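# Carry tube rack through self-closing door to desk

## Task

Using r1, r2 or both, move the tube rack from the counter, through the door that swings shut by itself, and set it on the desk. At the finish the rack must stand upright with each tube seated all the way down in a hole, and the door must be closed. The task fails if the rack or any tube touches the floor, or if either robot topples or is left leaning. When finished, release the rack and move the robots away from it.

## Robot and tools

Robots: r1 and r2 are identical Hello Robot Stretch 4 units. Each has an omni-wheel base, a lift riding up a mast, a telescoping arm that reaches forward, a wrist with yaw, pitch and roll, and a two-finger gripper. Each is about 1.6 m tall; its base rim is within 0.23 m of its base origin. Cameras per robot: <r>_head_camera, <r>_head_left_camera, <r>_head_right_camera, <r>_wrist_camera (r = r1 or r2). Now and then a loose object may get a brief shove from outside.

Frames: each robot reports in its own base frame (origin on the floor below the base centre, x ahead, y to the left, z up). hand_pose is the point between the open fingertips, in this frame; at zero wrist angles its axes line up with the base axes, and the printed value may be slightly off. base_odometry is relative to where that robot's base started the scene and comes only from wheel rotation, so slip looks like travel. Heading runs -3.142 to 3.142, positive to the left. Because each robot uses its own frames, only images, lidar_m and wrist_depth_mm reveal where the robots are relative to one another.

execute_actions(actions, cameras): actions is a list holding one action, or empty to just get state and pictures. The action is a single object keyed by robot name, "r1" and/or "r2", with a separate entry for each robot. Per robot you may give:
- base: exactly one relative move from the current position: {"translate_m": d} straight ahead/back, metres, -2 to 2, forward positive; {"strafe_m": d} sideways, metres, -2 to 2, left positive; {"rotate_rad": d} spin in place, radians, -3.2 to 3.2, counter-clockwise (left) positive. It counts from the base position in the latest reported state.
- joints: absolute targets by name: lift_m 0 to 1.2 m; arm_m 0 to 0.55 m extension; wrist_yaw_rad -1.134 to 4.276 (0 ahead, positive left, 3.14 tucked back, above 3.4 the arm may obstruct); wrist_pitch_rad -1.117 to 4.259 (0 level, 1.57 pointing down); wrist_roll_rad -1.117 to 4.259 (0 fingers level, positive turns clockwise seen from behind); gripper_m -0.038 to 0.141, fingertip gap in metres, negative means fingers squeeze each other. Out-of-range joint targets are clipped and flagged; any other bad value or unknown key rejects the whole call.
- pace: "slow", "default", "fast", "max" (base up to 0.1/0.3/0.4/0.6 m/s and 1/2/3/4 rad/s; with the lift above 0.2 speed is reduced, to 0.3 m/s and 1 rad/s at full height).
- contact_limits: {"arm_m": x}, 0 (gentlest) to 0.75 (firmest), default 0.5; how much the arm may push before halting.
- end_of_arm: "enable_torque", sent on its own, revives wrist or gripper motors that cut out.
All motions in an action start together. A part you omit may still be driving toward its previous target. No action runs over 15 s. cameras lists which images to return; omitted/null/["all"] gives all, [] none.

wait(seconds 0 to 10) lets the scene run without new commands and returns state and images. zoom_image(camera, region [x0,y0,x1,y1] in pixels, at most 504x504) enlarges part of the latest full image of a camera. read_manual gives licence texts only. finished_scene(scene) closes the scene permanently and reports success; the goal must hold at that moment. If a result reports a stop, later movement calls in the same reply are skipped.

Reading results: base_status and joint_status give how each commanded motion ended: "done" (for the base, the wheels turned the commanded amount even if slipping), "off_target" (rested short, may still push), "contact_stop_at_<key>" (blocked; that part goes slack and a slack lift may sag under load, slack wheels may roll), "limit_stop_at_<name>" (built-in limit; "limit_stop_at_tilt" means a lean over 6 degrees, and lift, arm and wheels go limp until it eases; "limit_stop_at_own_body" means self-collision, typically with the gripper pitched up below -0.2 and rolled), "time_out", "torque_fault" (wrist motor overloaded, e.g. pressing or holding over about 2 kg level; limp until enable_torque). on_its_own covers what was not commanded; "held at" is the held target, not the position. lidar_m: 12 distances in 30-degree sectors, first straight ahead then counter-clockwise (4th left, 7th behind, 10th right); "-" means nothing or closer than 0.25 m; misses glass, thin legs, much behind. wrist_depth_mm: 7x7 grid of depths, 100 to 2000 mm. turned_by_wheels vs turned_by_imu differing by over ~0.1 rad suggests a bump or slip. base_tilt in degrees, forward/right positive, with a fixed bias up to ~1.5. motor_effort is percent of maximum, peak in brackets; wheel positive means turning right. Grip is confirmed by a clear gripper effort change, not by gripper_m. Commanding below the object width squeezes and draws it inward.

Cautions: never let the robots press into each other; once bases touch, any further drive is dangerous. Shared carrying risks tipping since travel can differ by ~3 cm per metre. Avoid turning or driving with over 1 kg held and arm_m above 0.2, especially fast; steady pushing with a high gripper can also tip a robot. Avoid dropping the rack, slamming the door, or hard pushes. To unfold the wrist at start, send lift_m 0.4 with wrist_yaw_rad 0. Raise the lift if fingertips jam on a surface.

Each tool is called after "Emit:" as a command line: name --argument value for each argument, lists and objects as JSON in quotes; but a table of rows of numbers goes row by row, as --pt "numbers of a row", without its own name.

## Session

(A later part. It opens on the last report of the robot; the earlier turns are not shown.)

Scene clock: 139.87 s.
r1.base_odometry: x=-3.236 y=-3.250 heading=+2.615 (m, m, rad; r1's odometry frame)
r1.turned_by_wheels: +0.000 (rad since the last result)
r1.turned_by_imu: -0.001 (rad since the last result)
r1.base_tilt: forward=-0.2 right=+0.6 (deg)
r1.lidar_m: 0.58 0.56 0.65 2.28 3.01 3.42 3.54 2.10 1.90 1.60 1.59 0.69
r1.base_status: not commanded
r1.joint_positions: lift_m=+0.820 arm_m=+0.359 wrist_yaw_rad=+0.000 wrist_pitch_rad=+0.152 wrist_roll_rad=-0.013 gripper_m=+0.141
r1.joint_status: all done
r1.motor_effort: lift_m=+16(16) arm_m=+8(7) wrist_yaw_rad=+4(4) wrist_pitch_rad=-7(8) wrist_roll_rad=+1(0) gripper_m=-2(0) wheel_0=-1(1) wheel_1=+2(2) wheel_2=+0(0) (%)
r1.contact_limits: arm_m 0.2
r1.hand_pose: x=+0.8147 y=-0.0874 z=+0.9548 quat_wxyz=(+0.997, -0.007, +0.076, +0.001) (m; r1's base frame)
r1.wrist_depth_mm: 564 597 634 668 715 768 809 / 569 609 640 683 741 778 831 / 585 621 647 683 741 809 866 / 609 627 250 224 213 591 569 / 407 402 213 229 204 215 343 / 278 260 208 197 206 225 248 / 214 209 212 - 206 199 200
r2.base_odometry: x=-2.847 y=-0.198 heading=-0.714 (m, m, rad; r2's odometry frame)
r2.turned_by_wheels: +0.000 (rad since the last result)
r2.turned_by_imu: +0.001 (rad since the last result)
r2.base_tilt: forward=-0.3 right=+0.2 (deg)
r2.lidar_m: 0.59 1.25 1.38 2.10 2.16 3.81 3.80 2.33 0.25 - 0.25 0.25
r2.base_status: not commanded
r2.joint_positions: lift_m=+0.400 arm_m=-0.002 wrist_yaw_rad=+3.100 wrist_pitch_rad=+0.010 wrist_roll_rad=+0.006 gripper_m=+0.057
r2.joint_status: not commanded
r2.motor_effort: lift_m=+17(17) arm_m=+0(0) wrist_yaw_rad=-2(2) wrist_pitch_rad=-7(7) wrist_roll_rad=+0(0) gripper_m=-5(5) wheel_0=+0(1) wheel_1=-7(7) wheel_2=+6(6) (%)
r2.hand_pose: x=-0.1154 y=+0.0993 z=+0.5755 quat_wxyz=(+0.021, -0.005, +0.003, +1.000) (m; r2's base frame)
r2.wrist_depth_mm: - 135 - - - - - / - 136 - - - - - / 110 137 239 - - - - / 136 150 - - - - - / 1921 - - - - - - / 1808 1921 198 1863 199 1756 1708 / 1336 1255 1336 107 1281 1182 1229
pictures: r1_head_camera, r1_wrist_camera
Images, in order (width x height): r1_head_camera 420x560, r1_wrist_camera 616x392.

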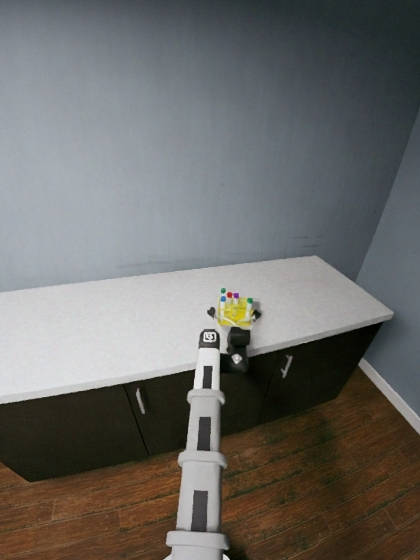

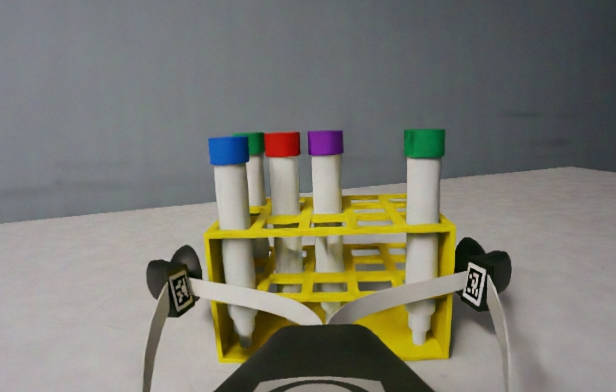

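Emit:
execute_actions --actions '[{"r1":{"joints":{"arm_m":0.4},"pace":"slow","contact_limits":{"arm_m":0.2}}}]' --cameras '["r1_wrist_camera"]'

Emit:
execute_actions --actions '[{"r1":{"joints":{"gripper_m":0.04},"pace":"slow"}}]' --cameras '["r1_wrist_camera","r1_head_camera"]'

Scene clock: 144.27 s.
r1.base_odometry: x=-3.236 y=-3.250 heading=+2.615 (m, m, rad; r1's odometry frame)
r1.turned_by_wheels: +0.000 (rad since the last result)
r1.turned_by_imu: -0.002 (rad since the last result)
r1.base_tilt: forward=-0.1 right=+0.6 (deg)
r1.lidar_m: 0.56 0.55 0.66 2.28 3.02 3.42 3.54 2.11 1.91 1.59 1.59 0.69
r1.base_status: not commanded
r1.joint_positions: lift_m=+0.820 arm_m=+0.399 wrist_yaw_rad=+0.000 wrist_pitch_rad=+0.152 wrist_roll_rad=-0.013 gripper_m=+0.141
r1.joint_status: all done
r1.motor_effort: lift_m=+16(16) arm_m=+8(6) wrist_yaw_rad=+3(3) wrist_pitch_rad=-7(8) wrist_roll_rad=-1(1) gripper_m=+0(1) wheel_0=-1(1) wheel_1=+2(2) wheel_2=+0(0) (%)
r1.contact_limits: arm_m 0.2
r1.hand_pose: x=+0.8547 y=-0.0874 z=+0.9548 quat_wxyz=(+0.997, -0.007, +0.076, +0.001) (m; r1's base frame)
r1.wrist_depth_mm: 530 554 597 627 668 723 768 / 544 574 609 654 691 759 788 / 564 585 609 634 699 768 831 / 574 591 249 221 212 585 569 / 410 399 203 229 204 213 345 / 279 259 208 198 206 226 249 / 214 209 211 - 207 200 200
r2.base_odometry: x=-2.847 y=-0.198 heading=-0.714 (m, m, rad; r2's odometry frame)
r2.turned_by_wheels: +0.000 (rad since the last result)
r2.turned_by_imu: +0.002 (rad since the last result)
r2.base_tilt: forward=-0.2 right=+0.3 (deg)
r2.lidar_m: 0.57 1.24 1.39 2.11 2.16 3.82 3.78 2.31 0.25 - 0.25 0.25
r2.base_status: not commanded
r2.joint_positions: lift_m=+0.400 arm_m=-0.002 wrist_yaw_rad=+3.100 wrist_pitch_rad=+0.010 wrist_roll_rad=+0.006 gripper_m=+0.057
r2.joint_status: not commanded
r2.motor_effort: lift_m=+17(17) arm_m=+0(0) wrist_yaw_rad=-1(1) wrist_pitch_rad=-7(8) wrist_roll_rad=-1(0) gripper_m=-6(1) wheel_0=-1(0) wheel_1=-7(7) wheel_2=+6(6) (%)
r2.hand_pose: x=-0.1154 y=+0.0993 z=+0.5755 quat_wxyz=(+0.021, -0.005, +0.003, +1.000) (m; r2's base frame)
r2.wrist_depth_mm: - 135 - - - - - / - 136 - - - - - / 110 137 239 - - - - / 136 150 - - - - - / 1863 - - - - - - / 1808 1921 198 1808 199 1808 1708 / 1336 1281 1336 107 1281 1205 1229
pictures: r1_wrist_camera
Images, in order (width x height): r1_wrist_camera 616x392.

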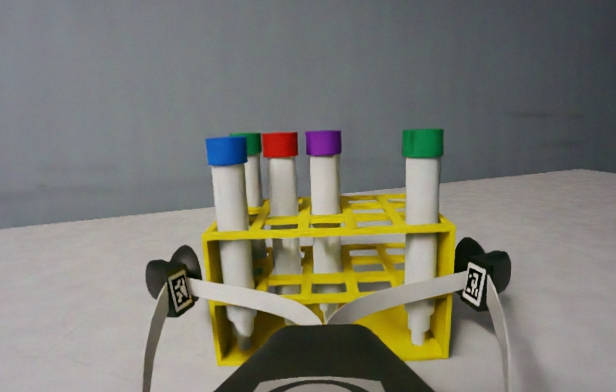

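Scene clock: 148.73 s.
r1.base_odometry: x=-3.236 y=-3.250 heading=+2.615 (m, m, rad; r1's odometry frame)
r1.turned_by_wheels: +0.000 (rad since the last result)
r1.turned_by_imu: -0.002 (rad since the last result)
r1.base_tilt: forward=-0.2 right=+0.6 (deg)
r1.lidar_m: 0.55 0.56 0.64 2.24 3.02 3.41 3.54 2.12 1.92 1.59 1.59 0.70
r1.base_status: not commanded
r1.joint_positions: lift_m=+0.820 arm_m=+0.399 wrist_yaw_rad=+0.000 wrist_pitch_rad=+0.153 wrist_roll_rad=-0.013 gripper_m=+0.041
r1.joint_status: all done
r1.motor_effort: lift_m=+16(16) arm_m=+8(8) wrist_yaw_rad=+4(5) wrist_pitch_rad=-11(11) wrist_roll_rad=+1(0) gripper_m=-32(33) wheel_0=-2(1) wheel_1=+2(3) wheel_2=+0(0) (%)
r1.hand_pose: x=+0.8546 y=-0.0874 z=+0.9545 quat_wxyz=(+0.997, -0.007, +0.077, +0.001) (m; r1's base frame)
r1.wrist_depth_mm: 530 564 591 634 668 723 768 / 544 569 615 647 691 732 788 / 554 591 220 196 699 759 809 / 574 597 225 199 215 564 564 / 404 399 180 204 229 320 343 / 274 179 182 202 178 172 220 / 207 213 191 - 181 193 200
r2.base_odometry: x=-2.847 y=-0.198 heading=-0.714 (m, m, rad; r2's odometry frame)
r2.turned_by_wheels: +0.000 (rad since the last result)
r2.turned_by_imu: +0.002 (rad since the last result)
r2.base_tilt: forward=-0.3 right=+0.4 (deg)
r2.lidar_m: 0.56 1.24 1.38 2.10 2.18 3.81 3.77 2.31 0.26 - 0.25 0.25
r2.base_status: not commanded
r2.joint_positions: lift_m=+0.400 arm_m=-0.002 wrist_yaw_rad=+3.100 wrist_pitch_rad=+0.010 wrist_roll_rad=+0.006 gripper_m=+0.057
r2.joint_status: not commanded
r2.motor_effort: lift_m=+17(17) arm_m=+0(0) wrist_yaw_rad=-2(2) wrist_pitch_rad=-7(7) wrist_roll_rad=+0(0) gripper_m=-5(8) wheel_0=+0(0) wheel_1=-7(7) wheel_2=+6(6) (%)
r2.hand_pose: x=-0.1154 y=+0.0993 z=+0.5755 quat_wxyz=(+0.021, -0.005, +0.003, +1.000) (m; r2's base frame)
r2.wrist_depth_mm: - 135 - - - - - / - 136 - - - - - / 110 137 239 - - - - / 136 150 - - - - - / 1921 - - - - - - / 1808 1921 198 1863 199 1756 1756 / 1336 1255 1336 107 1281 1182 1255
pictures: r1_head_camera, r1_wrist_camera
Images, in order (width x height): r1_head_camera 420x560, r1_wrist_camera 616x392.

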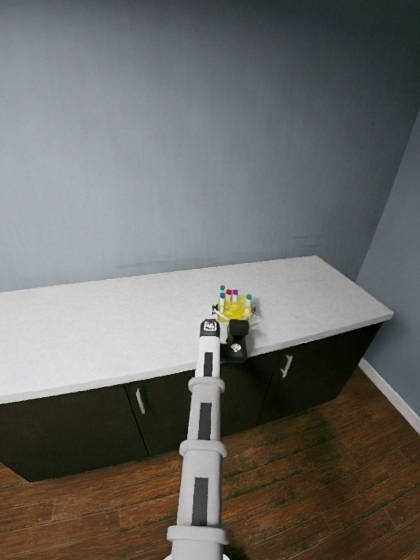

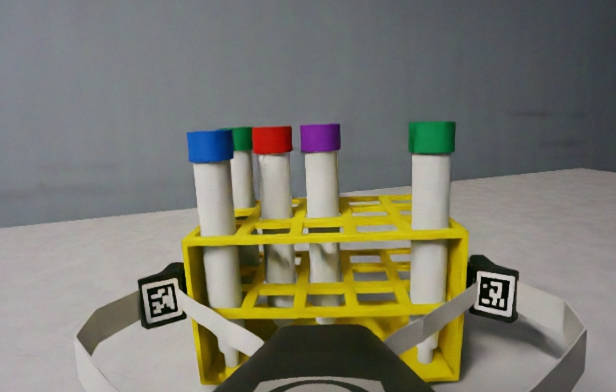

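Emit:
execute_actions --actions '[{"r1":{"joints":{"lift_m":0.87},"pace":"slow"}}]' --cameras '["r1_wrist_camera","r1_head_camera"]'

Scene clock: 151.67 s.
r1.base_odometry: x=-3.236 y=-3.250 heading=+2.615 (m, m, rad; r1's odometry frame)
r1.turned_by_wheels: +0.000 (rad since the last result)
r1.turned_by_imu: -0.001 (rad since the last result)
r1.base_tilt: forward=-0.1 right=+0.6 (deg)
r1.lidar_m: 0.56 0.55 0.65 2.26 3.00 3.42 3.52 2.11 1.92 1.59 1.59 0.69
r1.base_status: not commanded
r1.joint_positions: lift_m=+0.870 arm_m=+0.399 wrist_yaw_rad=+0.000 wrist_pitch_rad=+0.153 wrist_roll_rad=-0.013 gripper_m=+0.041
r1.joint_status: all done
r1.motor_effort: lift_m=+26(24) arm_m=+8(8) wrist_yaw_rad=+3(3) wrist_pitch_rad=-10(11) wrist_roll_rad=-1(0) gripper_m=-32(32) wheel_0=-1(1) wheel_1=+2(2) wheel_2=+0(0) (%)
r1.hand_pose: x=+0.8546 y=-0.0874 z=+1.0037 quat_wxyz=(+0.997, -0.007, +0.077, +0.001) (m; r1's base frame)
r1.wrist_depth_mm: 530 559 603 634 668 707 778 / 549 574 603 647 691 732 798 / 554 585 219 195 699 759 820 / 574 603 224 198 216 768 768 / 569 544 180 204 229 442 477 / 379 179 182 202 178 172 303 / 286 293 191 - 182 266 274
r2.base_odometry: x=-2.847 y=-0.198 heading=-0.714 (m, m, rad; r2's odometry frame)
r2.turned_by_wheels: +0.000 (rad since the last result)
r2.turned_by_imu: +0.001 (rad since the last result)
r2.base_tilt: forward=-0.1 right=+0.4 (deg)
r2.lidar_m: 0.52 1.24 1.37 2.09 2.18 3.83 3.78 2.33 0.25 - 0.25 0.25
r2.base_status: not commanded
r2.joint_positions: lift_m=+0.400 arm_m=-0.002 wrist_yaw_rad=+3.100 wrist_pitch_rad=+0.010 wrist_roll_rad=+0.006 gripper_m=+0.057
r2.joint_status: not commanded
r2.motor_effort: lift_m=+17(17) arm_m=+0(0) wrist_yaw_rad=-2(2) wrist_pitch_rad=-7(8) wrist_roll_rad=+0(0) gripper_m=-1(3) wheel_0=+0(1) wheel_1=-7(7) wheel_2=+6(6) (%)
r2.hand_pose: x=-0.1154 y=+0.0993 z=+0.5755 quat_wxyz=(+0.021, -0.005, +0.003, +1.000) (m; r2's base frame)
r2.wrist_depth_mm: - 135 - - - - - / - 136 - - - - - / 110 137 238 - - - - / 136 150 - - - - - / 1921 - - - - - - / 1808 1921 198 1808 199 1808 1708 / 1366 1255 1336 107 1255 1182 1229
pictures: r1_head_camera, r1_wrist_camera
Images, in order (width x height): r1_head_camera 420x560, r1_wrist_camera 616x392.

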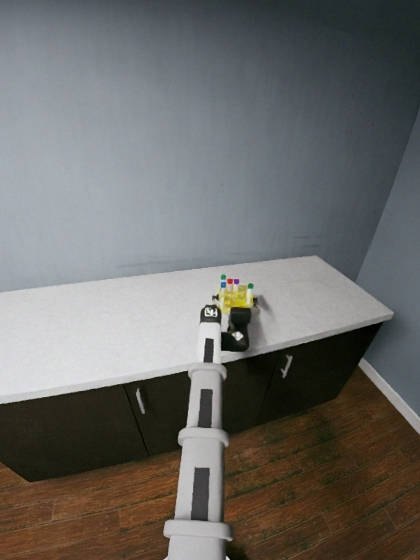

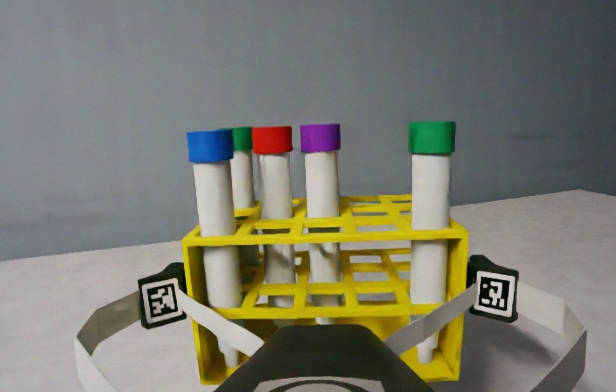

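Emit:
execute_actions --actions '[{"r1":{"joints":{"arm_m":0.02,"lift_m":0.9},"pace":"slow"}}]' --cameras '[]'

Emit:
execute_actions --actions '[{"r1":{"base":{"rotate_rad":-1.305},"pace":"slow"}}]' --cameras '["r1_wrist_camera"]'

Emit:
execute_actions --actions '[{"r1":{"base":{"strafe_m":-1.3}}}]' --cameras '["r1_head_camera","r1_head_right_camera","r1_wrist_camera"]'

Scene clock: 161.10 s.
r1.base_odometry: x=-3.236 y=-3.250 heading=+2.615 (m, m, rad; r1's odometry frame)
r1.turned_by_wheels: +0.000 (rad since the last result)
r1.turned_by_imu: -0.003 (rad since the last result)
r1.base_tilt: forward=-0.2 right=+0.6 (deg)
r1.lidar_m: 0.43 0.56 0.65 2.25 3.02 3.41 3.54 2.09 1.92 1.60 1.59 0.69
r1.base_status: not commanded
r1.joint_positions: lift_m=+0.900 arm_m=+0.021 wrist_yaw_rad=+0.000 wrist_pitch_rad=+0.154 wrist_roll_rad=-0.013 gripper_m=+0.041
r1.joint_status: all done
r1.motor_effort: lift_m=+26(28) arm_m=-8(8) wrist_yaw_rad=+4(2) wrist_pitch_rad=-12(11) wrist_roll_rad=-1(1) gripper_m=-31(32) wheel_0=-1(1) wheel_1=+2(2) wheel_2=+0(0) (%)
r1.hand_pose: x=+0.4774 y=-0.0874 z=+1.0337 quat_wxyz=(+0.997, -0.007, +0.077, +0.001) (m; r1's base frame)
r1.wrist_depth_mm: 820 866 917 960 1042 1098 1182 / 831 891 931 991 1060 1160 1229 / 866 917 220 196 1078 1182 1255 / 891 931 224 198 215 931 904 / 654 640 180 204 229 521 559 / 445 179 182 202 179 172 504 / 345 368 191 - 181 521 564
r2.base_odometry: x=-2.847 y=-0.198 heading=-0.714 (m, m, rad; r2's odometry frame)
r2.turned_by_wheels: +0.000 (rad since the last result)
r2.turned_by_imu: +0.003 (rad since the last result)
r2.base_tilt: forward=-0.2 right=+0.3 (deg)
r2.lidar_m: 0.57 1.25 1.39 2.14 2.18 3.80 3.79 2.33 0.25 - 0.25 0.25
r2.base_status: not commanded
r2.joint_positions: lift_m=+0.400 arm_m=-0.002 wrist_yaw_rad=+3.100 wrist_pitch_rad=+0.010 wrist_roll_rad=+0.006 gripper_m=+0.057
r2.joint_status: not commanded
r2.motor_effort: lift_m=+17(17) arm_m=+0(0) wrist_yaw_rad=+2(2) wrist_pitch_rad=-7(8) wrist_roll_rad=+0(1) gripper_m=-3(3) wheel_0=-1(1) wheel_1=-7(7) wheel_2=+6(6) (%)
r2.hand_pose: x=-0.1154 y=+0.0993 z=+0.5755 quat_wxyz=(+0.021, -0.005, +0.003, +1.000) (m; r2's base frame)
r2.wrist_depth_mm: - 135 - - - - - / - 136 - - - - - / 110 137 239 - - - - / 136 150 - - - - - / 1863 - - - - - - / 1808 1863 198 1921 199 1756 1756 / 1366 1281 1308 107 1281 1182 1229
pictures: none
No camera images: the call's "cameras" was empty. Leave "cameras" out to get every camera's image.

Scene clock: 163.70 s.
r1.base_odometry: x=-3.236 y=-3.250 heading=+1.311 (m, m, rad; r1's odometry frame)
r1.turned_by_wheels: -1.304 (rad since the last result)
r1.turned_by_imu: -1.293 (rad since the last result)
r1.base_tilt: forward=-0.1 right=+0.7 (deg)
r1.lidar_m: 0.41 0.88 0.61 0.55 0.59 0.78 3.01 3.08 3.70 3.48 2.11 1.67
r1.base_status: done
r1.joint_positions: lift_m=+0.900 arm_m=+0.021 wrist_yaw_rad=+0.000 wrist_pitch_rad=+0.154 wrist_roll_rad=-0.013 gripper_m=+0.041
r1.joint_status: not commanded
r1.motor_effort: lift_m=+26(26) arm_m=-8(8) wrist_yaw_rad=+4(4) wrist_pitch_rad=-11(12) wrist_roll_rad=-2(1) gripper_m=-31(32) wheel_0=+2(6) wheel_1=+3(5) wheel_2=+4(9) (%)
r1.hand_pose: x=+0.4774 y=-0.0874 z=+1.0337 quat_wxyz=(+0.997, -0.007, +0.077, +0.001) (m; r1's base frame)
r1.wrist_depth_mm: 1229 1281 1255 1281 1281 1255 1229 / 1281 1281 1281 1281 1308 1308 1308 / 1336 1308 221 195 1281 1308 1308 / 1366 1397 224 199 215 1397 1366 / 1430 1397 180 206 229 1397 1430 / 1464 178 182 202 179 172 1430 / 1499 1499 191 - 181 1499 1537
r2.base_odometry: x=-2.847 y=-0.198 heading=-0.714 (m, m, rad; r2's odometry frame)
r2.turned_by_wheels: +0.000 (rad since the last result)
r2.turned_by_imu: +0.001 (rad since the last result)
r2.base_tilt: forward=-0.2 right=+0.3 (deg)
r2.lidar_m: 0.55 1.25 1.37 2.04 2.20 3.83 3.79 2.34 0.25 - 0.25 0.26
r2.base_status: not commanded
r2.joint_positions: lift_m=+0.400 arm_m=-0.002 wrist_yaw_rad=+3.100 wrist_pitch_rad=+0.010 wrist_roll_rad=+0.006 gripper_m=+0.057
r2.joint_status: not commanded
r2.motor_effort: lift_m=+17(17) arm_m=+1(0) wrist_yaw_rad=-2(3) wrist_pitch_rad=-8(8) wrist_roll_rad=+0(1) gripper_m=-5(4) wheel_0=-1(0) wheel_1=-7(7) wheel_2=+6(6) (%)
r2.hand_pose: x=-0.1154 y=+0.0993 z=+0.5755 quat_wxyz=(+0.021, -0.005, +0.003, +1.000) (m; r2's base frame)
r2.wrist_depth_mm: - 135 - - - - - / - 136 - - - - - / 110 137 239 - - - - / 136 150 - - - - - / 1863 - - - - - - / 1756 1863 198 1808 199 1756 1708 / 1336 1255 1336 107 1281 1182 1229
pictures: r1_wrist_camera
Images, in order (width x height): r1_wrist_camera 616x392.

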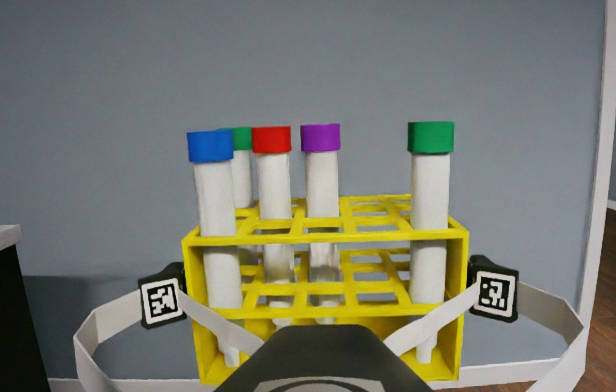

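Scene clock: 169.37 s.
r1.base_odometry: x=-1.980 y=-3.584 heading=+1.311 (m, m, rad; r1's odometry frame)
r1.turned_by_wheels: +0.000 (rad since the last result)
r1.turned_by_imu: -0.002 (rad since the last result)
r1.base_tilt: forward=-0.2 right=+0.7 (deg)
r1.lidar_m: 0.45 1.70 1.97 1.88 1.93 3.12 2.95 3.03 2.35 2.18 0.99 1.00
r1.base_status: done
r1.joint_positions: lift_m=+0.900 arm_m=+0.021 wrist_yaw_rad=+0.000 wrist_pitch_rad=+0.154 wrist_roll_rad=-0.013 gripper_m=+0.041
r1.joint_status: not commanded
r1.motor_effort: lift_m=+25(26) arm_m=-8(8) wrist_yaw_rad=+6(2) wrist_pitch_rad=-12(12) wrist_roll_rad=+1(0) gripper_m=-33(32) wheel_0=+1(9) wheel_1=-1(10) wheel_2=+0(4) (%)
r1.hand_pose: x=+0.4774 y=-0.0874 z=+1.0337 quat_wxyz=(+0.997, -0.007, +0.077, +0.001) (m; r1's base frame)
r1.wrist_depth_mm: 1281 1308 1281 - - - 1160 / 1366 1336 1336 - - - 1205 / 1397 1336 220 196 - - 1205 / 1397 1430 204 199 215 - 1255 / 1464 1430 181 205 229 1430 1255 / 1537 179 183 202 179 172 1182 / 1537 1537 191 - 181 1618 1336
r2.base_odometry: x=-2.847 y=-0.198 heading=-0.714 (m, m, rad; r2's odometry frame)
r2.turned_by_wheels: +0.000 (rad since the last result)
r2.turned_by_imu: +0.002 (rad since the last result)
r2.base_tilt: forward=-0.3 right=+0.3 (deg)
r2.lidar_m: 0.58 1.25 1.38 0.86 0.78 3.82 3.79 2.35 0.26 - 0.25 0.25
r2.base_status: not commanded
r2.joint_positions: lift_m=+0.400 arm_m=-0.002 wrist_yaw_rad=+3.100 wrist_pitch_rad=+0.010 wrist_roll_rad=+0.006 gripper_m=+0.057
r2.joint_status: not commanded
r2.motor_effort: lift_m=+17(17) arm_m=+0(0) wrist_yaw_rad=-3(3) wrist_pitch_rad=-7(8) wrist_roll_rad=+0(1) gripper_m=-3(5) wheel_0=+0(0) wheel_1=-7(7) wheel_2=+6(6) (%)
r2.hand_pose: x=-0.1154 y=+0.0993 z=+0.5755 quat_wxyz=(+0.021, -0.005, +0.003, +1.000) (m; r2's base frame)
r2.wrist_depth_mm: - 135 - - - - - / - 136 - - - - - / 110 137 238 - - - - / 136 150 - - - - - / 1921 - - - - - - / 1808 1921 198 1863 199 1756 1708 / 1336 1255 1281 107 1281 1182 1160
pictures: r1_head_camera, r1_head_right_camera, r1_wrist_camera
Images, in order (width x height): r1_head_camera 420x560, r1_head_right_camera 420x672, r1_wrist_camera 616x392.

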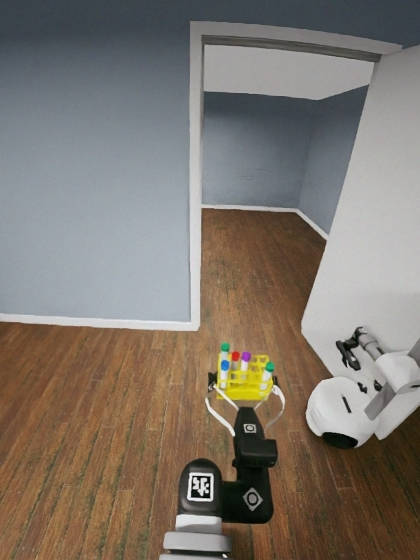

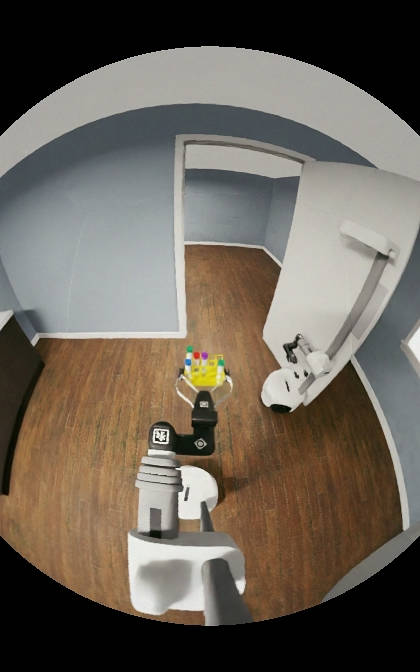

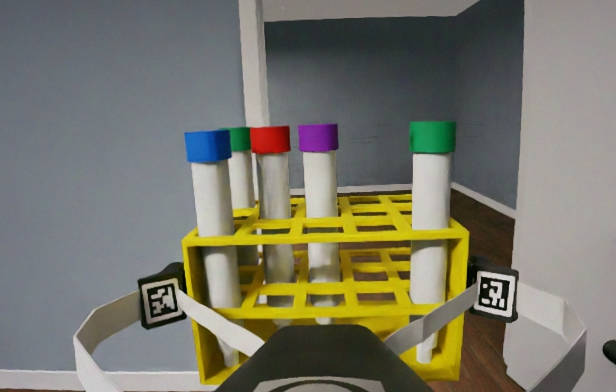

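Emit:
execute_actions --actions '[{"r1":{"base":{"strafe_m":-0.18}}}]' --cameras '[]'

Emit:
execute_actions --actions '[{"r1":{"base":{"translate_m":0.75}}}]' --cameras '["r1_head_camera","r1_head_right_camera"]'

Scene clock: 173.37 s.
r1.base_odometry: x=-1.806 y=-3.631 heading=+1.311 (m, m, rad; r1's odometry frame)
r1.turned_by_wheels: +0.000 (rad since the last result)
r1.turned_by_imu: -0.002 (rad since the last result)
r1.base_tilt: forward=-0.1 right=+0.6 (deg)
r1.lidar_m: 0.44 1.69 2.17 2.06 2.10 3.12 2.96 3.03 2.16 2.02 0.92 0.86
r1.base_status: done
r1.joint_positions: lift_m=+0.900 arm_m=+0.021 wrist_yaw_rad=+0.000 wrist_pitch_rad=+0.154 wrist_roll_rad=-0.013 gripper_m=+0.041
r1.joint_status: not commanded
r1.motor_effort: lift_m=+25(25) arm_m=-8(8) wrist_yaw_rad=+3(4) wrist_pitch_rad=-11(12) wrist_roll_rad=-2(0) gripper_m=-33(32) wheel_0=+1(9) wheel_1=-1(10) wheel_2=+0(1) (%)
r1.hand_pose: x=+0.4774 y=-0.0874 z=+1.0337 quat_wxyz=(+0.997, -0.007, +0.077, +0.001) (m; r1's base frame)
r1.wrist_depth_mm: 1308 1308 - - - 1281 1025 / 1336 1336 - - - 1308 1008 / 1366 1366 219 196 - 1281 1042 / 1430 1397 224 198 216 1308 1060 / 1464 1464 179 205 229 1205 1078 / 1499 178 182 202 180 172 991 / 1576 1576 192 - 181 1308 820
r2.base_odometry: x=-2.847 y=-0.198 heading=-0.714 (m, m, rad; r2's odometry frame)
r2.turned_by_wheels: +0.000 (rad since the last result)
r2.turned_by_imu: +0.002 (rad since the last result)
r2.base_tilt: forward=-0.2 right=+0.3 (deg)
r2.lidar_m: 0.59 1.24 1.36 2.78 0.64 0.87 3.79 2.33 0.25 - 0.25 0.25
r2.base_status: not commanded
r2.joint_positions: lift_m=+0.400 arm_m=-0.002 wrist_yaw_rad=+3.100 wrist_pitch_rad=+0.010 wrist_roll_rad=+0.006 gripper_m=+0.057
r2.joint_status: not commanded
r2.motor_effort: lift_m=+17(17) arm_m=+0(0) wrist_yaw_rad=-2(1) wrist_pitch_rad=-7(7) wrist_roll_rad=+0(0) gripper_m=-6(4) wheel_0=+0(0) wheel_1=-7(7) wheel_2=+6(6) (%)
r2.hand_pose: x=-0.1154 y=+0.0993 z=+0.5755 quat_wxyz=(+0.021, -0.005, +0.003, +1.000) (m; r2's base frame)
r2.wrist_depth_mm: - 135 - - - - - / - 136 - - - - - / 110 137 238 - - - - / 136 150 - - - - - / 1921 - - - - - - / 1808 1921 198 1808 199 1756 1576 / 1336 1255 1336 107 1308 991 842
pictures: none
No camera images: the call's "cameras" was empty. Leave "cameras" out to get every camera's image.

Scene clock: 177.37 s.
r1.base_odometry: x=-1.613 y=-2.906 heading=+1.311 (m, m, rad; r1's odometry frame)
r1.turned_by_wheels: +0.000 (rad since the last result)
r1.turned_by_imu: -0.004 (rad since the last result)
r1.base_tilt: forward=-0.1 right=+0.6 (deg)
r1.lidar_m: 0.43 0.93 1.25 2.09 2.15 3.74 3.74 2.99 2.09 0.49 0.49 1.03
r1.base_status: done
r1.joint_positions: lift_m=+0.900 arm_m=+0.021 wrist_yaw_rad=+0.000 wrist_pitch_rad=+0.154 wrist_roll_rad=-0.013 gripper_m=+0.041
r1.joint_status: not commanded
r1.motor_effort: lift_m=+25(24) arm_m=-8(8) wrist_yaw_rad=+4(1) wrist_pitch_rad=-12(11) wrist_roll_rad=+1(0) gripper_m=-30(32) wheel_0=+0(7) wheel_1=+1(5) wheel_2=+0(8) (%)
r1.hand_pose: x=+0.4773 y=-0.0874 z=+1.0337 quat_wxyz=(+0.997, -0.007, +0.077, +0.001) (m; r1's base frame)
r1.wrist_depth_mm: 615 - - - - - - / 627 - - - - - - / 647 - 221 196 - - - / 676 750 227 200 215 - - / 699 741 180 206 229 - - / 715 178 182 202 179 172 - / 741 741 191 - 181 1618 1708
r2.base_odometry: x=-2.847 y=-0.198 heading=-0.714 (m, m, rad; r2's odometry frame)
r2.turned_by_wheels: +0.000 (rad since the last result)
r2.turned_by_imu: +0.002 (rad since the last result)
r2.base_tilt: forward=-0.3 right=+0.4 (deg)
r2.lidar_m: 0.57 0.63 0.55 0.46 0.63 3.83 3.78 2.32 0.25 - 0.25 0.25
r2.base_status: not commanded
r2.joint_positions: lift_m=+0.400 arm_m=-0.002 wrist_yaw_rad=+3.100 wrist_pitch_rad=+0.010 wrist_roll_rad=+0.006 gripper_m=+0.057
r2.joint_status: not commanded
r2.motor_effort: lift_m=+17(17) arm_m=+0(0) wrist_yaw_rad=+1(2) wrist_pitch_rad=-7(7) wrist_roll_rad=+0(1) gripper_m=-4(6) wheel_0=-1(0) wheel_1=-7(7) wheel_2=+6(6) (%)
r2.hand_pose: x=-0.1154 y=+0.0993 z=+0.5755 quat_wxyz=(+0.021, -0.005, +0.003, +1.000) (m; r2's base frame)
r2.wrist_depth_mm: - 135 - - - - - / - 136 - - - - - / 110 137 238 - - - - / 136 150 - - - - - / 1863 - - - - - - / 1808 1921 198 1863 199 1756 1756 / 1336 1255 1336 107 1281 1182 1255
pictures: r1_head_camera, r1_head_right_camera
Images, in order (width x height): r1_head_camera 420x560, r1_head_right_camera 420x672.

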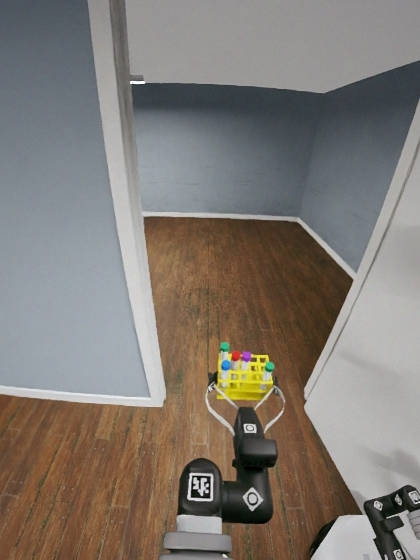

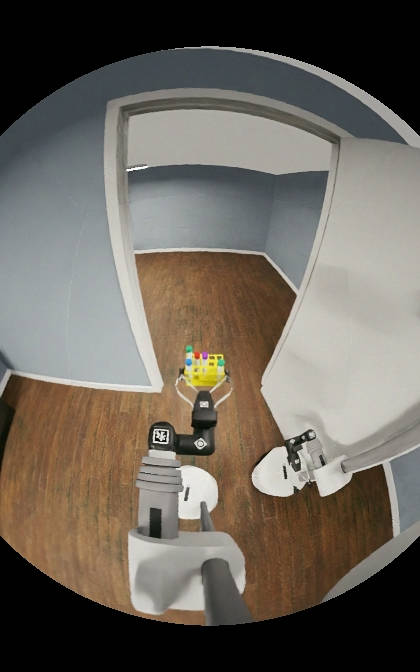

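Emit:
execute_actions --actions '[{"r1":{"base":{"translate_m":0.55}}}]' --cameras '["r1_head_right_camera"]'

Emit:
execute_actions --actions '[{"r1":{"base":{"translate_m":1.2}}}]' --cameras '["r1_head_left_camera","r2_head_left_camera"]'

Scene clock: 182.23 s.
r1.base_odometry: x=-1.472 y=-2.374 heading=+1.311 (m, m, rad; r1's odometry frame)
r1.turned_by_wheels: +0.000 (rad since the last result)
r1.turned_by_imu: -0.004 (rad since the last result)
r1.base_tilt: forward=-0.1 right=+0.7 (deg)
r1.lidar_m: 0.41 0.46 0.49 1.25 2.18 3.75 - 0.72 0.60 0.73 0.73 2.72
r1.base_status: done
r1.joint_positions: lift_m=+0.900 arm_m=+0.021 wrist_yaw_rad=+0.000 wrist_pitch_rad=+0.154 wrist_roll_rad=-0.013 gripper_m=+0.041
r1.joint_status: not commanded
r1.motor_effort: lift_m=+25(24) arm_m=-8(8) wrist_yaw_rad=+2(4) wrist_pitch_rad=-12(12) wrist_roll_rad=+1(0) gripper_m=-30(34) wheel_0=+1(6) wheel_1=+1(6) wheel_2=+1(7) (%)
r1.hand_pose: x=+0.4773 y=-0.0874 z=+1.0337 quat_wxyz=(+0.997, -0.007, +0.077, +0.001) (m; r1's base frame)
r1.wrist_depth_mm: - - - - - - - / - - - - - - - / - - 219 196 - - - / - - 224 199 215 - - / - - 180 206 229 - - / - 178 182 202 179 172 - / 1808 1756 192 - 181 1661 1661
r2.base_odometry: x=-2.847 y=-0.198 heading=-0.714 (m, m, rad; r2's odometry frame)
r2.turned_by_wheels: +0.000 (rad since the last result)
r2.turned_by_imu: +0.002 (rad since the last result)
r2.base_tilt: forward=-0.3 right=+0.4 (deg)
r2.lidar_m: 0.55 0.59 0.58 2.77 3.01 3.82 3.79 2.33 0.25 - 0.25 0.25
r2.base_status: not commanded
r2.joint_positions: lift_m=+0.400 arm_m=-0.002 wrist_yaw_rad=+3.100 wrist_pitch_rad=+0.010 wrist_roll_rad=+0.006 gripper_m=+0.057
r2.joint_status: not commanded
r2.motor_effort: lift_m=+17(17) arm_m=+0(0) wrist_yaw_rad=-1(0) wrist_pitch_rad=-7(7) wrist_roll_rad=-1(1) gripper_m=-3(5) wheel_0=+0(0) wheel_1=-7(7) wheel_2=+6(6) (%)
r2.hand_pose: x=-0.1154 y=+0.0993 z=+0.5755 quat_wxyz=(+0.021, -0.005, +0.003, +1.000) (m; r2's base frame)
r2.wrist_depth_mm: - 135 - - - - - / - 136 - - - - - / 110 137 239 - - - - / 136 150 - - - - - / 1863 - - - - - - / 1808 1921 198 1808 199 1756 1708 / 1336 1255 1336 107 1281 1182 1255
pictures: r1_head_right_camera
Images, in order (width x height): r1_head_right_camera 420x672.

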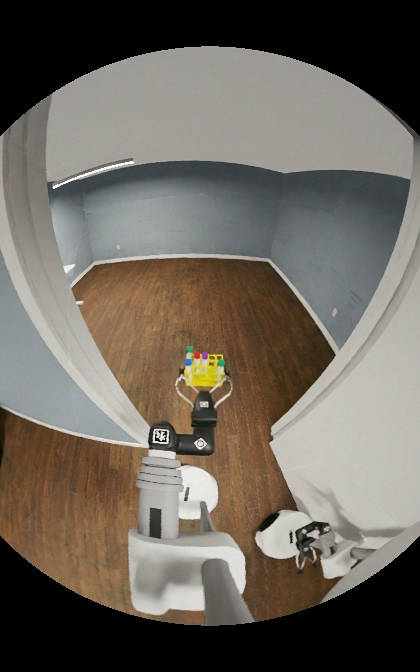

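Scene clock: 187.70 s.
r1.base_odometry: x=-1.163 y=-1.215 heading=+1.311 (m, m, rad; r1's odometry frame)
r1.turned_by_wheels: +0.000 (rad since the last result)
r1.turned_by_imu: -0.006 (rad since the last result)
r1.base_tilt: forward=-0.2 right=+0.6 (deg)
r1.lidar_m: 0.44 3.38 2.13 2.01 1.05 0.76 - 0.98 0.95 1.95 1.99 2.65
r1.base_status: done
r1.joint_positions: lift_m=+0.900 arm_m=+0.021 wrist_yaw_rad=+0.000 wrist_pitch_rad=+0.154 wrist_roll_rad=-0.013 gripper_m=+0.041
r1.joint_status: not commanded
r1.motor_effort: lift_m=+25(24) arm_m=-8(8) wrist_yaw_rad=+4(5) wrist_pitch_rad=-10(12) wrist_roll_rad=+0(0) gripper_m=-32(33) wheel_0=+1(6) wheel_1=+2(6) wheel_2=+2(7) (%)
r1.hand_pose: x=+0.4773 y=-0.0874 z=+1.0337 quat_wxyz=(+0.997, -0.007, +0.077, +0.001) (m; r1's base frame)
r1.wrist_depth_mm: - - - - - - - / - - - - - - - / - - 219 196 - - - / - - 225 200 215 - - / - - 180 206 229 - - / - 178 182 202 179 172 - / 1756 1756 193 - 182 1661 1756
r2.base_odometry: x=-2.847 y=-0.198 heading=-0.714 (m, m, rad; r2's odometry frame)
r2.turned_by_wheels: +0.000 (rad since the last result)
r2.turned_by_imu: +0.002 (rad since the last result)
r2.base_tilt: forward=-0.2 right=+0.3 (deg)
r2.lidar_m: 0.57 1.23 1.38 2.76 3.02 3.80 3.79 2.35 0.25 - 0.25 0.25
r2.base_status: not commanded
r2.joint_positions: lift_m=+0.400 arm_m=-0.002 wrist_yaw_rad=+3.100 wrist_pitch_rad=+0.010 wrist_roll_rad=+0.006 gripper_m=+0.057
r2.joint_status: not commanded
r2.motor_effort: lift_m=+17(17) arm_m=+0(0) wrist_yaw_rad=-1(0) wrist_pitch_rad=-8(7) wrist_roll_rad=-1(1) gripper_m=-4(3) wheel_0=+0(0) wheel_1=-7(7) wheel_2=+6(6) (%)
r2.hand_pose: x=-0.1154 y=+0.0993 z=+0.5755 quat_wxyz=(+0.021, -0.005, +0.003, +1.000) (m; r2's base frame)
r2.wrist_depth_mm: - 135 - - - - - / - 136 - - - - - / 110 137 238 - - - - / 136 150 - - - - - / 1863 - - - - - - / 1756 1921 198 1808 199 1756 1756 / 1336 1255 1336 107 1281 1205 1229
pictures: r1_head_left_camera, r2_head_left_camera
Images, in order (width x height): r1_head_left_camera 420x672, r2_head_left_camera 420x672.

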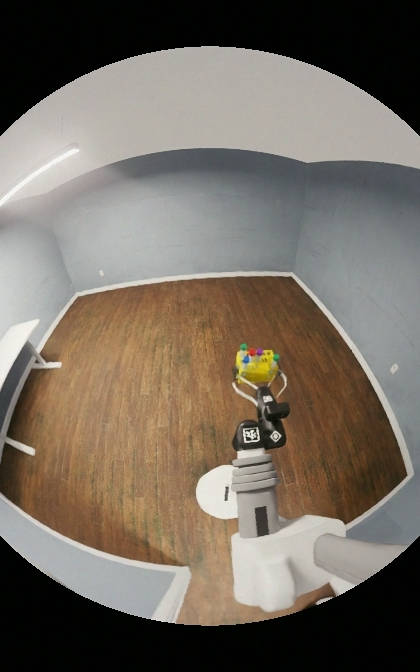

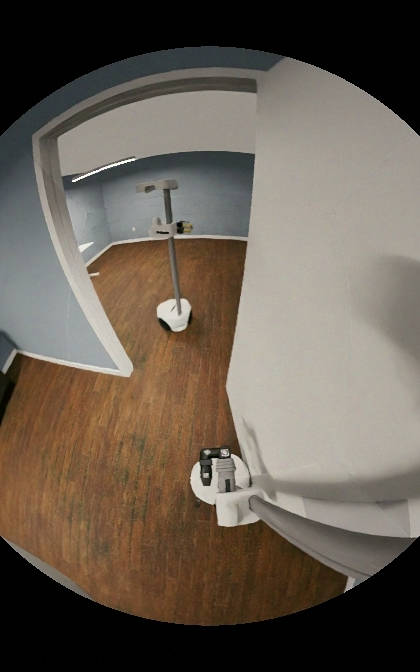

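Emit:
execute_actions --actions '[{"r1":{"base":{"translate_m":0.8}},"r2":{"base":{"strafe_m":0.35},"pace":"slow"}}]' --cameras '["r2_head_left_camera"]'

Emit:
execute_actions --actions '[{"r1":{"base":{"rotate_rad":1.57},"pace":"slow"},"r2":{"base":{"translate_m":0.5},"pace":"slow"}}]' --cameras '["r2_head_left_camera","r1_head_camera"]'

Scene clock: 194.97 s.
r1.base_odometry: x=-0.958 y=-0.441 heading=+1.311 (m, m, rad; r1's odometry frame)
r1.turned_by_wheels: +0.000 (rad since the last result)
r1.turned_by_imu: -0.005 (rad since the last result)
r1.base_tilt: forward=-0.1 right=+0.7 (deg)
r1.lidar_m: 0.43 2.58 3.01 2.05 2.11 1.59 1.55 1.63 1.99 1.89 1.95 2.60
r1.base_status: done
r1.joint_positions: lift_m=+0.900 arm_m=+0.021 wrist_yaw_rad=+0.000 wrist_pitch_rad=+0.154 wrist_roll_rad=-0.013 gripper_m=+0.041
r1.joint_status: not commanded
r1.motor_effort: lift_m=+25(24) arm_m=-8(7) wrist_yaw_rad=+4(3) wrist_pitch_rad=-12(13) wrist_roll_rad=+0(0) gripper_m=-32(32) wheel_0=+0(7) wheel_1=+1(6) wheel_2=-1(9) (%)
r1.hand_pose: x=+0.4773 y=-0.0874 z=+1.0337 quat_wxyz=(+0.997, -0.007, +0.077, +0.001) (m; r1's base frame)
r1.wrist_depth_mm: - - - - - - - / - - - - - - - / - - 219 197 - - - / - - 224 200 215 - - / - - 180 206 230 - - / - 178 183 202 179 172 - / 1756 1808 192 - 181 1661 1661
r2.base_odometry: x=-2.618 y=+0.066 heading=-0.714 (m, m, rad; r2's odometry frame)
r2.turned_by_wheels: +0.000 (rad since the last result)
r2.turned_by_imu: +0.003 (rad since the last result)
r2.base_tilt: forward=-0.1 right=+0.3 (deg)
r2.lidar_m: 2.29 1.03 1.47 2.40 2.65 3.78 3.73 3.48 - 0.25 0.25 0.45
r2.base_status: done
r2.joint_positions: lift_m=+0.400 arm_m=-0.002 wrist_yaw_rad=+3.100 wrist_pitch_rad=+0.010 wrist_roll_rad=+0.006 gripper_m=+0.057
r2.joint_status: not commanded
r2.motor_effort: lift_m=+17(17) arm_m=+0(0) wrist_yaw_rad=+0(3) wrist_pitch_rad=-7(7) wrist_roll_rad=-1(0) gripper_m=-8(5) wheel_0=+2(7) wheel_1=-1(9) wheel_2=+1(5) (%)
r2.hand_pose: x=-0.1154 y=+0.0993 z=+0.5755 quat_wxyz=(+0.021, -0.005, +0.003, +1.000) (m; r2's base frame)
r2.wrist_depth_mm: - 135 - - - - - / - 136 - - - - - / 110 137 238 - - - - / 136 150 - - - - - / - - - - - - - / 1983 1921 198 1808 199 1756 1756 / 1336 1255 1336 107 1281 1205 1229
pictures: r2_head_left_camera
Images, in order (width x height): r2_head_left_camera 420x672.

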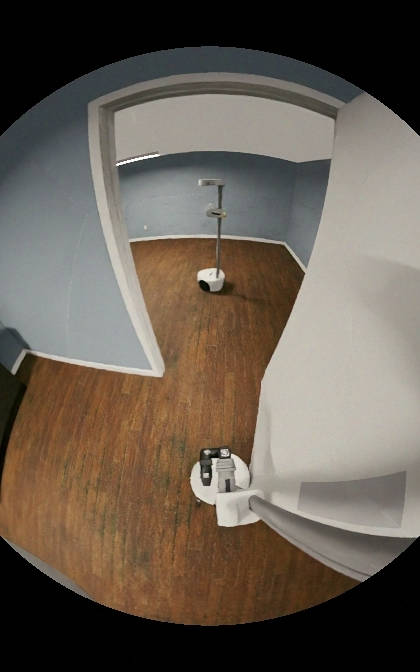

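Scene clock: 201.27 s.
r1.base_odometry: x=-0.958 y=-0.441 heading=+2.880 (m, m, rad; r1's odometry frame)
r1.turned_by_wheels: +1.569 (rad since the last result)
r1.turned_by_imu: +1.552 (rad since the last result)
r1.base_tilt: forward=-0.1 right=+0.6 (deg)
r1.lidar_m: 0.44 2.08 1.57 1.53 1.63 2.03 1.90 1.95 2.56 2.50 2.58 3.06
r1.base_status: done
r1.joint_positions: lift_m=+0.900 arm_m=+0.021 wrist_yaw_rad=+0.000 wrist_pitch_rad=+0.154 wrist_roll_rad=-0.013 gripper_m=+0.041
r1.joint_status: not commanded
r1.motor_effort: lift_m=+24(25) arm_m=-8(8) wrist_yaw_rad=+3(5) wrist_pitch_rad=-12(12) wrist_roll_rad=-1(0) gripper_m=-32(30) wheel_0=-3(6) wheel_1=-4(7) wheel_2=-2(8) (%)
r1.hand_pose: x=+0.4773 y=-0.0874 z=+1.0337 quat_wxyz=(+0.997, -0.007, +0.077, +0.001) (m; r1's base frame)
r1.wrist_depth_mm: - - - - - - - / - - - - - - - / - - 220 197 - - - / - - 224 199 216 - - / - - 181 205 229 - - / - 178 183 202 179 172 - / 1808 1863 193 - 181 1661 1708
r2.base_odometry: x=-2.240 y=-0.261 heading=-0.714 (m, m, rad; r2's odometry frame)
r2.turned_by_wheels: +0.000 (rad since the last result)
r2.turned_by_imu: +0.000 (rad since the last result)
r2.base_tilt: forward=-0.2 right=+0.3 (deg)
r2.lidar_m: 1.80 0.66 0.63 2.37 2.57 4.29 0.28 0.25 - 0.25 0.28 2.84
r2.base_status: done
r2.joint_positions: lift_m=+0.400 arm_m=-0.002 wrist_yaw_rad=+3.100 wrist_pitch_rad=+0.010 wrist_roll_rad=+0.006 gripper_m=+0.057
r2.joint_status: not commanded
r2.motor_effort: lift_m=+17(17) arm_m=+0(0) wrist_yaw_rad=-1(0) wrist_pitch_rad=-7(7) wrist_roll_rad=+0(1) gripper_m=-1(5) wheel_0=+9(8) wheel_1=-8(9) wheel_2=-1(10) (%)
r2.hand_pose: x=-0.1154 y=+0.0993 z=+0.5755 quat_wxyz=(+0.021, -0.005, +0.003, +1.000) (m; r2's base frame)
r2.wrist_depth_mm: - 135 504 - - - - / - 136 504 - - - - / 110 137 239 - - - - / 136 150 508 - - - - / 322 394 484 - - - - / 320 382 198 1708 199 1808 1756 / 320 362 466 107 1281 1182 1229
pictures: r1_head_camera, r2_head_left_camera
Images, in order (width x height): r1_head_camera 420x560, r2_head_left_camera 420x672.

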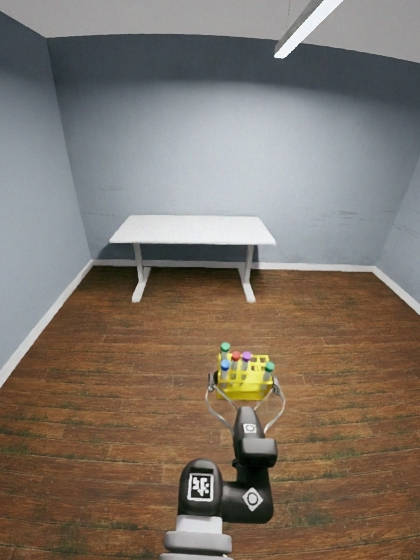

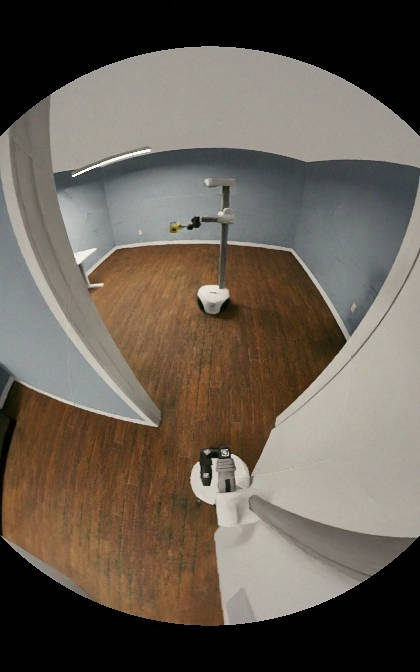

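Emit:
execute_actions --actions '[{"r1":{"base":{"translate_m":1.4}},"r2":{"base":{"translate_m":0.6},"pace":"slow"}}]' --cameras '["r2_head_left_camera","r1_head_camera"]'

Scene clock: 209.77 s.
r1.base_odometry: x=-2.311 y=-0.080 heading=+2.881 (m, m, rad; r1's odometry frame)
r1.turned_by_wheels: +0.000 (rad since the last result)
r1.turned_by_imu: -0.008 (rad since the last result)
r1.base_tilt: forward=-0.1 right=+0.6 (deg)
r1.lidar_m: 0.43 0.67 0.86 1.57 1.62 1.92 3.32 3.38 2.57 2.42 2.20 0.72
r1.base_status: done
r1.joint_positions: lift_m=+0.900 arm_m=+0.021 wrist_yaw_rad=+0.000 wrist_pitch_rad=+0.154 wrist_roll_rad=-0.013 gripper_m=+0.041
r1.joint_status: not commanded
r1.motor_effort: lift_m=+25(24) arm_m=-8(8) wrist_yaw_rad=+3(3) wrist_pitch_rad=-11(12) wrist_roll_rad=+0(1) gripper_m=-33(33) wheel_0=+2(6) wheel_1=+2(5) wheel_2=+1(12) (%)
r1.hand_pose: x=+0.4773 y=-0.0874 z=+1.0337 quat_wxyz=(+0.997, -0.007, +0.077, +0.001) (m; r1's base frame)
r1.wrist_depth_mm: 1098 1098 1118 1118 1118 1118 1138 / 1138 1138 1138 1160 1160 1160 1160 / 1160 1182 220 196 1182 1205 1182 / 1205 1205 224 198 216 1229 1255 / 1229 1229 180 205 229 1255 1308 / 842 179 182 202 179 172 1308 / 634 647 192 - 181 591 615
r2.base_odometry: x=-1.786 y=-0.654 heading=-0.714 (m, m, rad; r2's odometry frame)
r2.turned_by_wheels: +0.000 (rad since the last result)
r2.turned_by_imu: +0.002 (rad since the last result)
r2.base_tilt: forward=-0.2 right=+0.3 (deg)
r2.lidar_m: 3.90 1.87 2.19 0.43 0.29 0.25 - 0.25 0.26 0.54 1.97 2.97
r2.base_status: done
r2.joint_positions: lift_m=+0.400 arm_m=-0.002 wrist_yaw_rad=+3.100 wrist_pitch_rad=+0.010 wrist_roll_rad=+0.006 gripper_m=+0.057
r2.joint_status: not commanded
r2.motor_effort: lift_m=+17(17) arm_m=+0(1) wrist_yaw_rad=-3(0) wrist_pitch_rad=-8(8) wrist_roll_rad=+0(0) gripper_m=-3(2) wheel_0=+3(12) wheel_1=+5(6) wheel_2=-3(2) (%)
r2.hand_pose: x=-0.1154 y=+0.0993 z=+0.5755 quat_wxyz=(+0.021, -0.005, +0.003, +1.000) (m; r2's base frame)
r2.wrist_depth_mm: - 135 319 324 327 332 336 / - 136 320 327 330 334 340 / 110 137 238 330 332 336 340 / 136 150 327 329 334 340 343 / 320 324 327 334 338 343 347 / 324 327 198 334 199 343 349 / 325 329 332 107 343 347 351
pictures: r1_head_camera, r2_head_left_camera
Images, in order (width x height): r1_head_camera 420x560, r2_head_left_camera 420x672.

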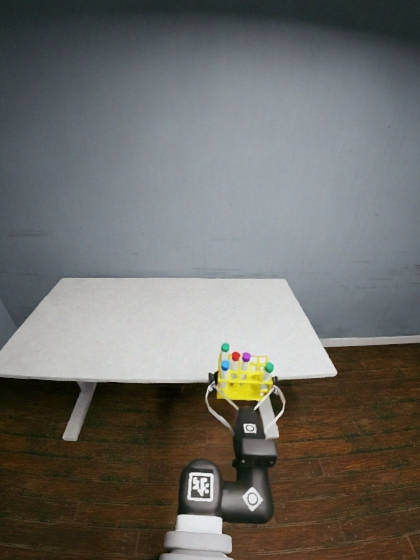

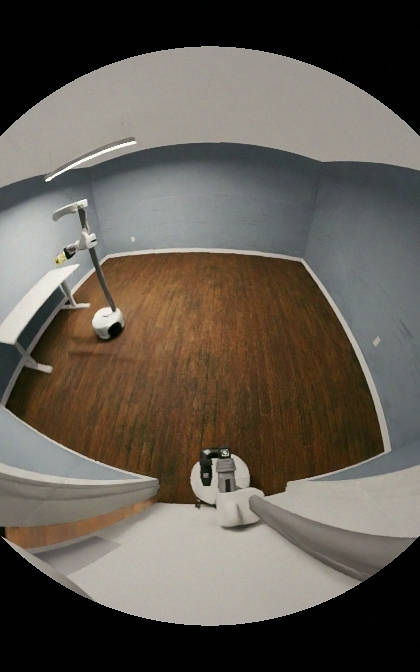

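Emit:
execute_actions --actions '[{"r1":{"joints":{"arm_m":0.38},"pace":"slow"},"r2":{"base":{"translate_m":0.45},"pace":"slow"}}]' --cameras '["r2_head_left_camera","r1_head_camera","r1_wrist_camera"]'

Scene clock: 216.73 s.
r1.base_odometry: x=-2.311 y=-0.080 heading=+2.881 (m, m, rad; r1's odometry frame)
r1.turned_by_wheels: +0.000 (rad since the last result)
r1.turned_by_imu: -0.003 (rad since the last result)
r1.base_tilt: forward=-0.1 right=+0.6 (deg)
r1.lidar_m: 0.64 0.66 0.87 1.56 1.61 1.57 3.30 3.36 2.57 2.42 2.19 0.70
r1.base_status: not commanded
r1.joint_positions: lift_m=+0.900 arm_m=+0.379 wrist_yaw_rad=+0.000 wrist_pitch_rad=+0.154 wrist_roll_rad=-0.013 gripper_m=+0.041
r1.joint_status: all done
r1.motor_effort: lift_m=+25(24) arm_m=+8(5) wrist_yaw_rad=+4(2) wrist_pitch_rad=-12(11) wrist_roll_rad=+1(0) gripper_m=-34(30) wheel_0=+1(1) wheel_1=+2(2) wheel_2=+1(1) (%)
r1.hand_pose: x=+0.8346 y=-0.0874 z=+1.0337 quat_wxyz=(+0.997, -0.007, +0.077, +0.001) (m; r1's base frame)
r1.wrist_depth_mm: 778 778 788 788 788 798 809 / 798 798 798 809 820 820 831 / 809 820 220 196 831 831 854 / 842 854 224 200 215 878 878 / 878 878 180 206 229 904 904 / 831 179 183 202 179 172 931 / 634 647 192 - 181 591 609
r2.base_odometry: x=-1.446 y=-0.948 heading=-0.714 (m, m, rad; r2's odometry frame)
r2.turned_by_wheels: +0.000 (rad since the last result)
r2.turned_by_imu: +0.001 (rad since the last result)
r2.base_tilt: forward=-0.2 right=+0.3 (deg)
r2.lidar_m: 3.46 1.58 1.55 1.43 0.65 0.56 0.58 0.62 0.80 1.85 2.03 3.04
r2.base_status: done
r2.joint_positions: lift_m=+0.400 arm_m=-0.002 wrist_yaw_rad=+3.100 wrist_pitch_rad=+0.010 wrist_roll_rad=+0.006 gripper_m=+0.057
r2.joint_status: not commanded
r2.motor_effort: lift_m=+17(17) arm_m=+0(0) wrist_yaw_rad=-2(1) wrist_pitch_rad=-8(8) wrist_roll_rad=+0(1) gripper_m=-4(0) wheel_0=+2(11) wheel_1=+3(9) wheel_2=-1(17) (%)
r2.hand_pose: x=-0.1154 y=+0.0993 z=+0.5755 quat_wxyz=(+0.021, -0.005, +0.003, +1.000) (m; r2's base frame)
r2.wrist_depth_mm: - 135 691 676 676 661 580 / - 136 691 683 683 676 585 / 110 137 238 691 683 676 591 / 136 150 707 699 691 683 591 / 732 723 707 707 691 676 597 / 741 732 198 707 199 691 603 / 750 732 732 107 707 668 609
pictures: r1_head_camera, r1_wrist_camera, r2_head_left_camera
Images, in order (width x height): r1_head_camera 420x560, r1_wrist_camera 616x392, r2_head_left_camera 420x672.

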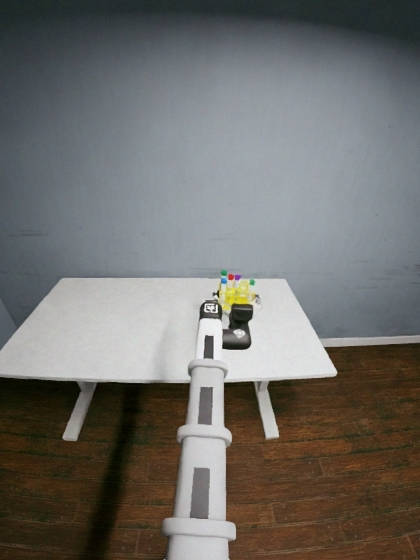

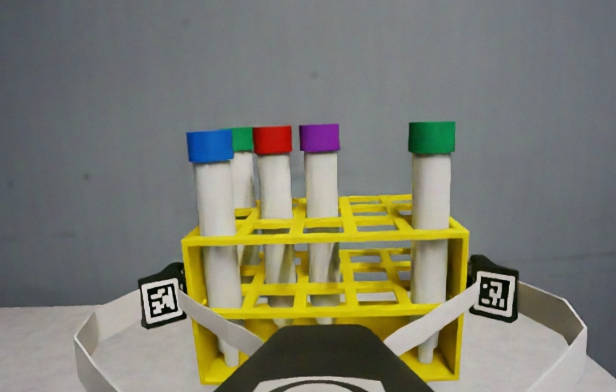

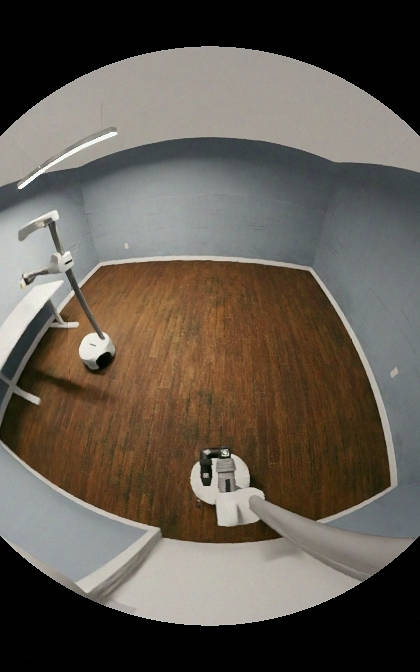

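Emit:
execute_actions --actions '[{"r1":{"joints":{"lift_m":0.67},"pace":"slow"},"r2":{"base":{"translate_m":0.4}}}]' --cameras '["r1_wrist_camera","r1_head_left_camera"]'

Scene clock: 221.00 s.
r1.base_odometry: x=-2.311 y=-0.080 heading=+2.881 (m, m, rad; r1's odometry frame)
r1.turned_by_wheels: +0.000 (rad since the last result)
r1.turned_by_imu: -0.002 (rad since the last result)
r1.base_tilt: forward=-0.2 right=+0.6 (deg)
r1.lidar_m: 0.65 0.68 0.87 1.55 1.62 1.30 1.43 3.37 2.57 2.41 2.20 0.68
r1.base_status: not commanded
r1.joint_positions: lift_m=+0.670 arm_m=+0.379 wrist_yaw_rad=+0.000 wrist_pitch_rad=+0.154 wrist_roll_rad=-0.013 gripper_m=+0.041
r1.joint_status: all done
r1.motor_effort: lift_m=+16(26) arm_m=+8(8) wrist_yaw_rad=+4(4) wrist_pitch_rad=-11(12) wrist_roll_rad=+1(2) gripper_m=-33(34) wheel_0=+2(2) wheel_1=+2(2) wheel_2=+1(1) (%)
r1.hand_pose: x=+0.8346 y=-0.0874 z=+0.8044 quat_wxyz=(+0.997, -0.007, +0.077, +0.001) (m; r1's base frame)
r1.wrist_depth_mm: 768 768 788 798 788 798 798 / 788 798 809 798 831 820 820 / 820 831 220 196 831 842 854 / 854 854 225 200 216 732 854 / 525 517 180 205 229 418 449 / 359 178 183 202 179 172 287 / 271 278 192 - 181 251 260
r2.base_odometry: x=-1.144 y=-1.210 heading=-0.713 (m, m, rad; r2's odometry frame)
r2.turned_by_wheels: +0.000 (rad since the last result)
r2.turned_by_imu: +0.001 (rad since the last result)
r2.base_tilt: forward=-0.2 right=+0.4 (deg)
r2.lidar_m: 3.07 3.30 1.31 2.01 1.17 0.97 0.97 1.06 1.46 1.89 2.08 3.09
r2.base_status: done
r2.joint_positions: lift_m=+0.400 arm_m=-0.002 wrist_yaw_rad=+3.100 wrist_pitch_rad=+0.010 wrist_roll_rad=+0.006 gripper_m=+0.057
r2.joint_status: not commanded
r2.motor_effort: lift_m=+17(17) arm_m=+0(0) wrist_yaw_rad=-1(0) wrist_pitch_rad=-8(8) wrist_roll_rad=+0(0) gripper_m=-4(3) wheel_0=+2(7) wheel_1=+3(7) wheel_2=+0(13) (%)
r2.hand_pose: x=-0.1154 y=+0.0993 z=+0.5755 quat_wxyz=(+0.021, -0.005, +0.003, +1.000) (m; r2's base frame)
r2.wrist_depth_mm: - 135 1098 1060 1042 976 960 / - 136 1078 1078 1060 976 960 / 110 137 238 1078 1060 991 976 / 136 150 1118 1078 1060 991 976 / 1078 1138 1118 1098 1098 1008 976 / 1098 1138 198 1098 200 991 1008 / 1098 1138 1118 107 1098 1008 1008
pictures: r1_head_left_camera, r1_wrist_camera
Images, in order (width x height): r1_head_left_camera 420x672, r1_wrist_camera 616x392.

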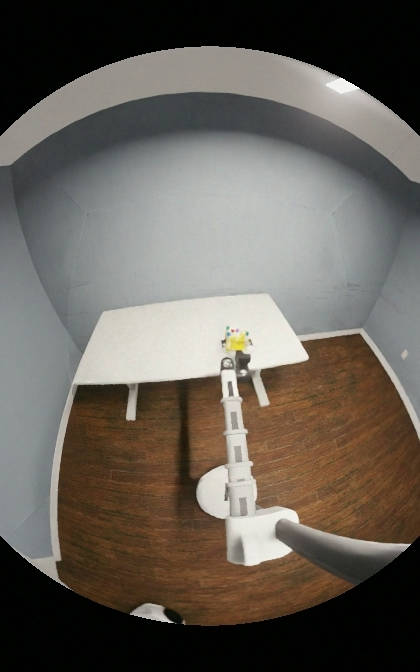

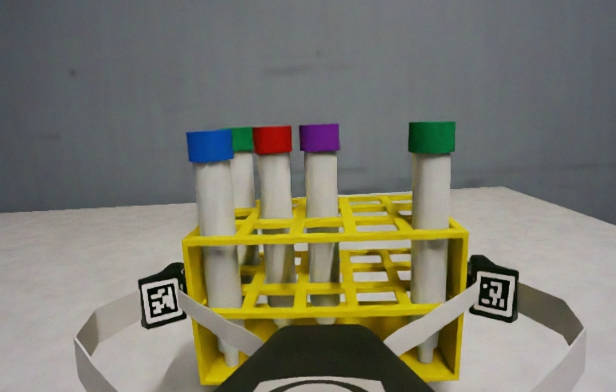

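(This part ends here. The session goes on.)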